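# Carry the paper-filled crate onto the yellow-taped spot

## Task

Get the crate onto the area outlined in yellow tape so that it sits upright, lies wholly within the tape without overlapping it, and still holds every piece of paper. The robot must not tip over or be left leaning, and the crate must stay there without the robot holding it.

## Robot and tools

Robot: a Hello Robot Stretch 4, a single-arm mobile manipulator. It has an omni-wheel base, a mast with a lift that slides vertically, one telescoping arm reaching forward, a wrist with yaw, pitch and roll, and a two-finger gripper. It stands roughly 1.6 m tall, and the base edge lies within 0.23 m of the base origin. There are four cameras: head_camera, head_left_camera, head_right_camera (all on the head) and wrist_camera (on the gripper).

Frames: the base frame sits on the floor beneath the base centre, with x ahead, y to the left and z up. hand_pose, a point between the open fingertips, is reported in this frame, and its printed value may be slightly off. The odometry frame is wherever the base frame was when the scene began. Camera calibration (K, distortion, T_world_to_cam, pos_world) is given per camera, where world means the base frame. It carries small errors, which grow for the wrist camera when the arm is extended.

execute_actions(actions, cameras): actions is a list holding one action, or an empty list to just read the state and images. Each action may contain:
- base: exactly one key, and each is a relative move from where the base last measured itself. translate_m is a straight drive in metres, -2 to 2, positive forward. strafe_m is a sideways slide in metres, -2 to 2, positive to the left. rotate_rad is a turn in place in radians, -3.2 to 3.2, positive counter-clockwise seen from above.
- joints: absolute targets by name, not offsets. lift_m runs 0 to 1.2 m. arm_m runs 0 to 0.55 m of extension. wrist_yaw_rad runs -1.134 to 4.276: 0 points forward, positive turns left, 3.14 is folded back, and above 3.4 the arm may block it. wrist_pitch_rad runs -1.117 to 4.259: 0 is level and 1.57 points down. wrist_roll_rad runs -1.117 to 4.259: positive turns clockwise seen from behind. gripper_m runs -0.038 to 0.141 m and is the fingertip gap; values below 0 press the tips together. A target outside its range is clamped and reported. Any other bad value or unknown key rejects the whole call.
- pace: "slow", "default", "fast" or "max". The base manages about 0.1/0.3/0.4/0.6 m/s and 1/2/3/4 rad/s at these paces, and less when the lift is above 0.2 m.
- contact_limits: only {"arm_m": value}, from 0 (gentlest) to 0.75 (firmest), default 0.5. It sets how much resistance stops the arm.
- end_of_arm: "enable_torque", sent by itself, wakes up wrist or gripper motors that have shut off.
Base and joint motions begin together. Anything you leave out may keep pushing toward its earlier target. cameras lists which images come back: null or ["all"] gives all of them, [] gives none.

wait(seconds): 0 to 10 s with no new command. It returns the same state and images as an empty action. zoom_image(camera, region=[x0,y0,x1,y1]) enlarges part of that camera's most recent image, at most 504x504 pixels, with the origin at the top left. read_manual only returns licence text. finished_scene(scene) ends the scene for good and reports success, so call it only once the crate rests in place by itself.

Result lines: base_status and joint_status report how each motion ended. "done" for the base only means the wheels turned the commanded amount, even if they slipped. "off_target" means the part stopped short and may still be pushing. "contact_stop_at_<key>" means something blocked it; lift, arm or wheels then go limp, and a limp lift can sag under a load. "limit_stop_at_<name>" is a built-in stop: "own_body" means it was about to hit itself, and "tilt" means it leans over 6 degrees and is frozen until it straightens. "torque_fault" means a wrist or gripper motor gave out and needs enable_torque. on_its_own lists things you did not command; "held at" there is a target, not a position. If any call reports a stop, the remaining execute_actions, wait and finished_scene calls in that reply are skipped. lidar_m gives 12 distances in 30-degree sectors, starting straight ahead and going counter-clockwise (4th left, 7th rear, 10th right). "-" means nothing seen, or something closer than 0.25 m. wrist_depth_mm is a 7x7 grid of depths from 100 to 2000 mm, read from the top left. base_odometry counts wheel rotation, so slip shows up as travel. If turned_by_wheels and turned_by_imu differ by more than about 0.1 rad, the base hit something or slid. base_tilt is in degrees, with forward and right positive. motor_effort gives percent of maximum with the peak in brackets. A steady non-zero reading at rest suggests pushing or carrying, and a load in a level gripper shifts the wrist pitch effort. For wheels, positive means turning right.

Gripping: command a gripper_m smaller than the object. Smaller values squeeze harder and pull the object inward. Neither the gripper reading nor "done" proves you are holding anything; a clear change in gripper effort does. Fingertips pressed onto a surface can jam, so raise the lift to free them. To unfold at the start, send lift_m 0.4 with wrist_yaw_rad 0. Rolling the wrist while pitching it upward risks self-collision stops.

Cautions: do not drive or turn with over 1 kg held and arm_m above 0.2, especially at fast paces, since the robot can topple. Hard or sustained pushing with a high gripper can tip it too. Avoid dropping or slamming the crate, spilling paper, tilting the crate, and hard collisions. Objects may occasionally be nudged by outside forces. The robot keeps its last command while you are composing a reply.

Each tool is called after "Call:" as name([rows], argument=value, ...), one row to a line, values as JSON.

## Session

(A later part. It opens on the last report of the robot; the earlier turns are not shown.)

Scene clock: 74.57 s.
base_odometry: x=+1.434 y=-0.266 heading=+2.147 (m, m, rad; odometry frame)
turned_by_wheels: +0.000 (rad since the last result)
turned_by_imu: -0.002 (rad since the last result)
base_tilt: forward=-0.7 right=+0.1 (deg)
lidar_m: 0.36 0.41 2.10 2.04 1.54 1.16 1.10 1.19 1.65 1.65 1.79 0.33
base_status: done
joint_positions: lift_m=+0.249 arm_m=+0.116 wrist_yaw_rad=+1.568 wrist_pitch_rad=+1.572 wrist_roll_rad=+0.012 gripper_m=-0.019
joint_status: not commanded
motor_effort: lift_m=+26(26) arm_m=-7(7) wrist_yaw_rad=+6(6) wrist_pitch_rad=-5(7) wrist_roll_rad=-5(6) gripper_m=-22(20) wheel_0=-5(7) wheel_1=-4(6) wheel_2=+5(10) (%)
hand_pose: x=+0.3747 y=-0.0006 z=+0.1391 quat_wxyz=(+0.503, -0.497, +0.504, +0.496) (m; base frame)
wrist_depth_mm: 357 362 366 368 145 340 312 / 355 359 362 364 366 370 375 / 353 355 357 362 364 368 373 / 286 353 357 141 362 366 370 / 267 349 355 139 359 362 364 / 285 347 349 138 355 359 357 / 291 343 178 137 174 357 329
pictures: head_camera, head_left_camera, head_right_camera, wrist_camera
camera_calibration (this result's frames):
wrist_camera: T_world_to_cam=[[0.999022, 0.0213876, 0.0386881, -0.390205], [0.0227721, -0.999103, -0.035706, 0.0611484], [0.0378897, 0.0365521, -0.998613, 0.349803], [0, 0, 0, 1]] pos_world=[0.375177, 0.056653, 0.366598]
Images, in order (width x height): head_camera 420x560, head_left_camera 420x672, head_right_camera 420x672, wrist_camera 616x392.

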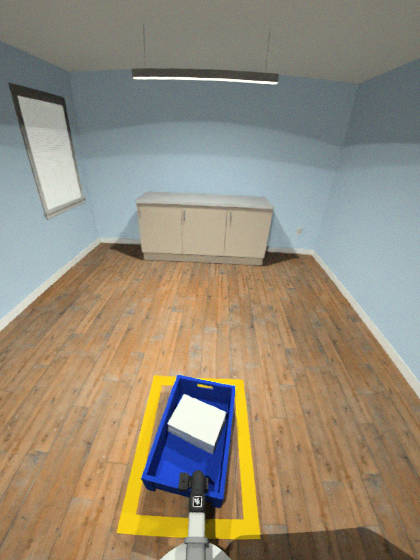

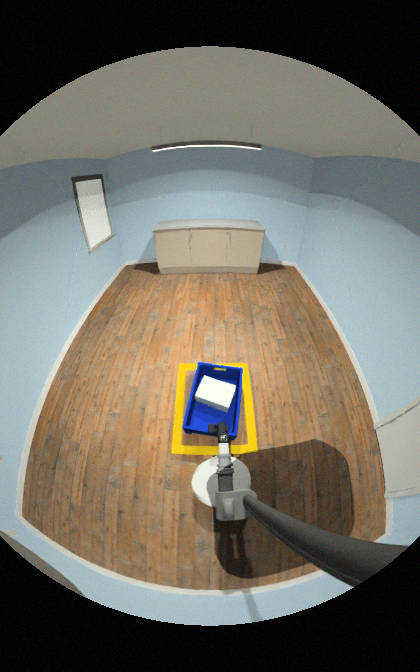

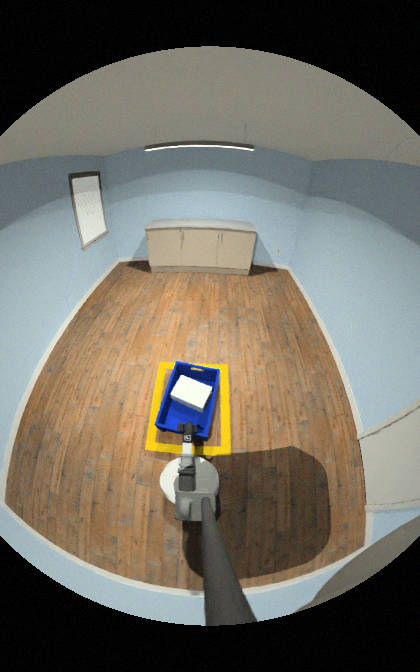

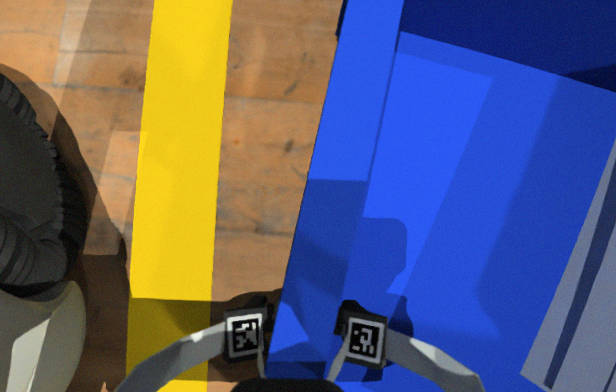

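Call:
execute_actions([
  {"base":{"strafe_m":-0.07},"pace":"slow"},
], cameras=[])

Call:
execute_actions([
  {"base":{"translate_m":-0.03},"pace":"slow"},
], cameras=["head_camera","wrist_camera"])

Call:
zoom_image(camera="head_camera", region=[90,350,300,560])

Scene clock: 76.87 s.
base_odometry: x=+1.493 y=-0.228 heading=+2.148 (m, m, rad; odometry frame)
turned_by_wheels: +0.001 (rad since the last result)
turned_by_imu: +0.000 (rad since the last result)
base_tilt: forward=-0.8 right=+0.1 (deg)
lidar_m: 0.37 0.37 2.17 2.12 1.53 1.16 1.12 1.20 1.65 1.59 1.71 0.36
base_status: done
joint_positions: lift_m=+0.250 arm_m=+0.116 wrist_yaw_rad=+1.573 wrist_pitch_rad=+1.562 wrist_roll_rad=+0.010 gripper_m=-0.020
joint_status: not commanded
on_its_own: wrist_pitch_rad is at rest, and its effort (+25) is outside its rest range (-23 to +23)
motor_effort: lift_m=+24(27) arm_m=-7(7) wrist_yaw_rad=-8(8) wrist_pitch_rad=+25(26) wrist_roll_rad=-1(5) gripper_m=-15(20) wheel_0=+5(8) wheel_1=+0(5) wheel_2=+3(4) (%)
hand_pose: x=+0.3746 y=+0.0027 z=+0.1393 quat_wxyz=(+0.504, -0.496, +0.500, +0.500) (m; base frame)
wrist_depth_mm: 364 368 368 147 373 368 349 / 359 364 366 146 370 375 377 / 355 359 362 144 368 370 377 / 286 355 359 142 364 368 370 / 263 351 353 141 359 366 364 / 285 347 349 140 357 359 340 / 290 343 174 138 173 355 359
pictures: none
No camera images: the call's "cameras" was empty. Leave "cameras" out to get every camera's image.

Scene clock: 78.23 s.
base_odometry: x=+1.509 y=-0.253 heading=+2.148 (m, m, rad; odometry frame)
turned_by_wheels: +0.000 (rad since the last result)
turned_by_imu: +0.000 (rad since the last result)
base_tilt: forward=-0.8 right=+0.0 (deg)
lidar_m: 0.36 0.38 2.19 2.11 1.50 1.13 1.10 1.17 1.63 1.59 1.71 0.37
base_status: done
joint_positions: lift_m=+0.249 arm_m=+0.116 wrist_yaw_rad=+1.571 wrist_pitch_rad=+1.568 wrist_roll_rad=+0.010 gripper_m=-0.019
joint_status: not commanded
motor_effort: lift_m=+25(25) arm_m=-8(8) wrist_yaw_rad=-2(8) wrist_pitch_rad=+8(26) wrist_roll_rad=-2(1) gripper_m=-16(24) wheel_0=-1(4) wheel_1=-4(6) wheel_2=+4(12) (%)
hand_pose: x=+0.3747 y=+0.0008 z=+0.1392 quat_wxyz=(+0.503, -0.497, +0.502, +0.498) (m; base frame)
wrist_depth_mm: 359 364 368 145 370 368 353 / 357 359 364 144 368 375 375 / 353 357 359 143 366 370 375 / 282 353 357 141 362 366 370 / 258 351 355 140 359 364 364 / 278 349 349 138 357 359 347 / 290 343 178 137 175 357 359
pictures: head_camera, wrist_camera
camera_calibration (this result's frames):
wrist_camera: T_world_to_cam=[[0.99893, 0.0251918, 0.038796, -0.390226], [0.0267433, -0.998842, -0.0400049, 0.0617298], [0.0377432, 0.0409996, -0.998446, 0.349895], [0, 0, 0, 1]] pos_world=[0.374951, 0.0571433, 0.36696]
Images, in order (width x height): head_camera 420x560, wrist_camera 616x392.

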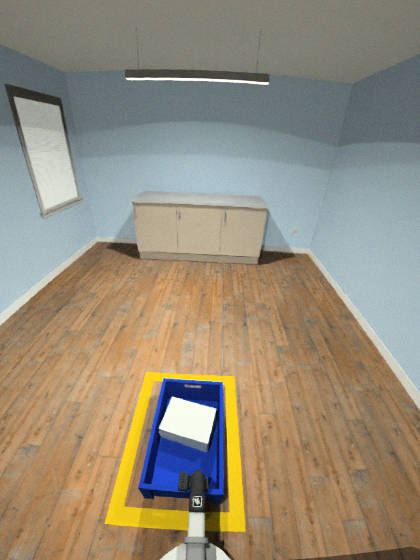

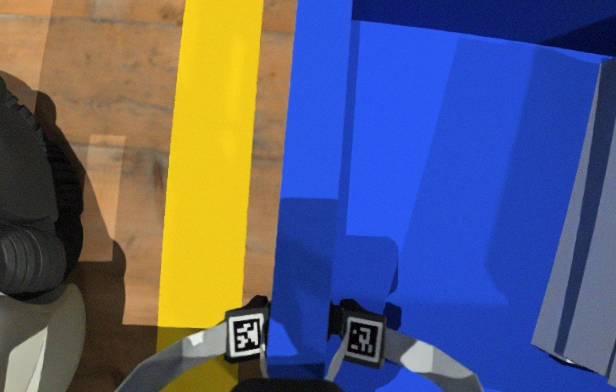

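Region (90, 350, 300, 560) of head_camera's 420x560 image, scaled by 2.400, with more detail than that image has.

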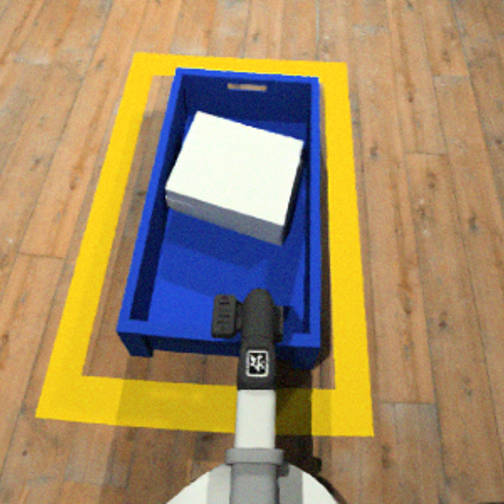

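Call:
execute_actions([
  {"joints":{"gripper_m":0.08}},
], cameras=[])

Call:
execute_actions([
  {"joints":{"lift_m":0.6}},
], cameras=[])

Call:
execute_actions([
  {"base":{"strafe_m":-0.2},"joints":{"arm_m":0.5}},
], cameras=["head_camera","wrist_camera"])

Scene clock: 80.67 s.
base_odometry: x=+1.509 y=-0.253 heading=+2.148 (m, m, rad; odometry frame)
turned_by_wheels: +0.000 (rad since the last result)
turned_by_imu: -0.001 (rad since the last result)
base_tilt: forward=-0.8 right=+0.0 (deg)
lidar_m: 0.37 0.38 2.19 2.12 1.51 1.13 1.10 1.16 1.62 1.59 1.73 0.36
base_status: not commanded
joint_positions: lift_m=+0.250 arm_m=+0.116 wrist_yaw_rad=+1.570 wrist_pitch_rad=+1.570 wrist_roll_rad=+0.010 gripper_m=+0.080
joint_status: all done
motor_effort: lift_m=+19(25) arm_m=-8(7) wrist_yaw_rad=+0(2) wrist_pitch_rad=+4(9) wrist_roll_rad=-2(2) gripper_m=-4(22) wheel_0=+0(1) wheel_1=-2(3) wheel_2=+1(5) (%)
hand_pose: x=+0.3747 y=+0.0003 z=+0.1397 quat_wxyz=(+0.503, -0.497, +0.502, +0.498) (m; base frame)
wrist_depth_mm: 362 364 368 147 373 373 357 / 357 362 366 146 370 375 379 / 349 359 362 145 368 370 375 / 281 357 359 143 364 368 373 / 258 355 355 143 362 366 366 / 278 351 353 141 357 362 345 / 293 345 351 140 195 359 364
pictures: none
No camera images: the call's "cameras" was empty. Leave "cameras" out to get every camera's image.

Scene clock: 83.10 s.
base_odometry: x=+1.509 y=-0.253 heading=+2.148 (m, m, rad; odometry frame)
turned_by_wheels: +0.000 (rad since the last result)
turned_by_imu: -0.001 (rad since the last result)
base_tilt: forward=-0.8 right=+0.2 (deg)
lidar_m: 0.34 0.42 2.16 2.12 1.49 1.12 1.09 1.15 1.63 1.60 1.71 0.36
base_status: not commanded
joint_positions: lift_m=+0.600 arm_m=+0.116 wrist_yaw_rad=+1.570 wrist_pitch_rad=+1.570 wrist_roll_rad=+0.010 gripper_m=+0.080
joint_status: all done
motor_effort: lift_m=+21(24) arm_m=-8(8) wrist_yaw_rad=-2(0) wrist_pitch_rad=+3(4) wrist_roll_rad=-1(1) gripper_m=-3(1) wheel_0=+0(0) wheel_1=-2(2) wheel_2=+0(1) (%)
hand_pose: x=+0.3746 y=+0.0003 z=+0.4896 quat_wxyz=(+0.503, -0.497, +0.502, +0.498) (m; base frame)
wrist_depth_mm: 715 715 723 732 741 750 759 / 707 707 715 661 554 564 569 / 488 597 715 723 723 597 574 / 484 496 707 715 715 569 574 / 480 484 699 707 715 564 569 / 477 484 699 640 603 564 564 / 473 477 683 484 192 508 544
pictures: none
No camera images: the call's "cameras" was empty. Leave "cameras" out to get every camera's image.

Scene clock: 85.33 s.
base_odometry: x=+1.677 y=-0.144 heading=+2.148 (m, m, rad; odometry frame)
turned_by_wheels: +0.000 (rad since the last result)
turned_by_imu: -0.001 (rad since the last result)
base_tilt: forward=-0.8 right=+0.0 (deg)
lidar_m: 0.40 0.36 0.52 2.32 1.47 1.13 1.09 1.17 1.44 1.39 1.49 2.12
base_status: done
joint_positions: lift_m=+0.600 arm_m=+0.499 wrist_yaw_rad=+1.570 wrist_pitch_rad=+1.570 wrist_roll_rad=+0.010 gripper_m=+0.080
joint_status: all done
motor_effort: lift_m=+21(21) arm_m=+8(7) wrist_yaw_rad=-1(1) wrist_pitch_rad=+3(4) wrist_roll_rad=+0(2) gripper_m=-4(3) wheel_0=-1(6) wheel_1=+0(4) wheel_2=-1(0) (%)
hand_pose: x=+0.7570 y=+0.0002 z=+0.4896 quat_wxyz=(+0.503, -0.497, +0.502, +0.498) (m; base frame)
wrist_depth_mm: 580 707 715 569 615 750 750 / 591 707 564 559 723 741 750 / 580 707 554 559 723 732 741 / 691 691 699 661 559 732 732 / 691 691 699 707 715 723 732 / 683 683 691 699 707 715 723 / 676 676 683 699 192 707 715
pictures: head_camera, wrist_camera
camera_calibration (this result's frames):
wrist_camera: T_world_to_cam=[[0.998942, 0.0247866, 0.0387462, -0.785723], [0.0262622, -0.998931, -0.0380521, 0.0643227], [0.0377616, 0.0390293, -0.998524, 0.685314], [0, 0, 0, 1]] pos_world=[0.757324, 0.056982, 0.717194]
Images, in order (width x height): head_camera 420x560, wrist_camera 616x392.

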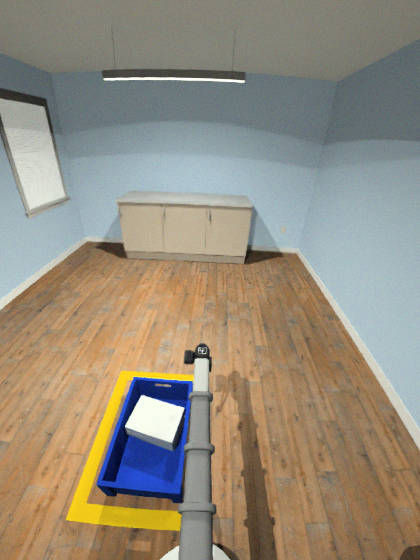

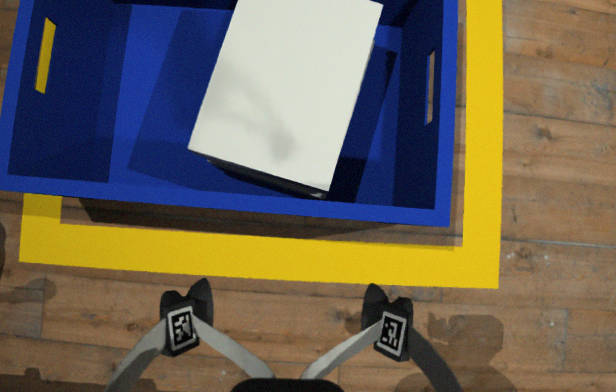

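Inside.

Call:
finished_scene(scene=1)

The scene is finished: the task was done.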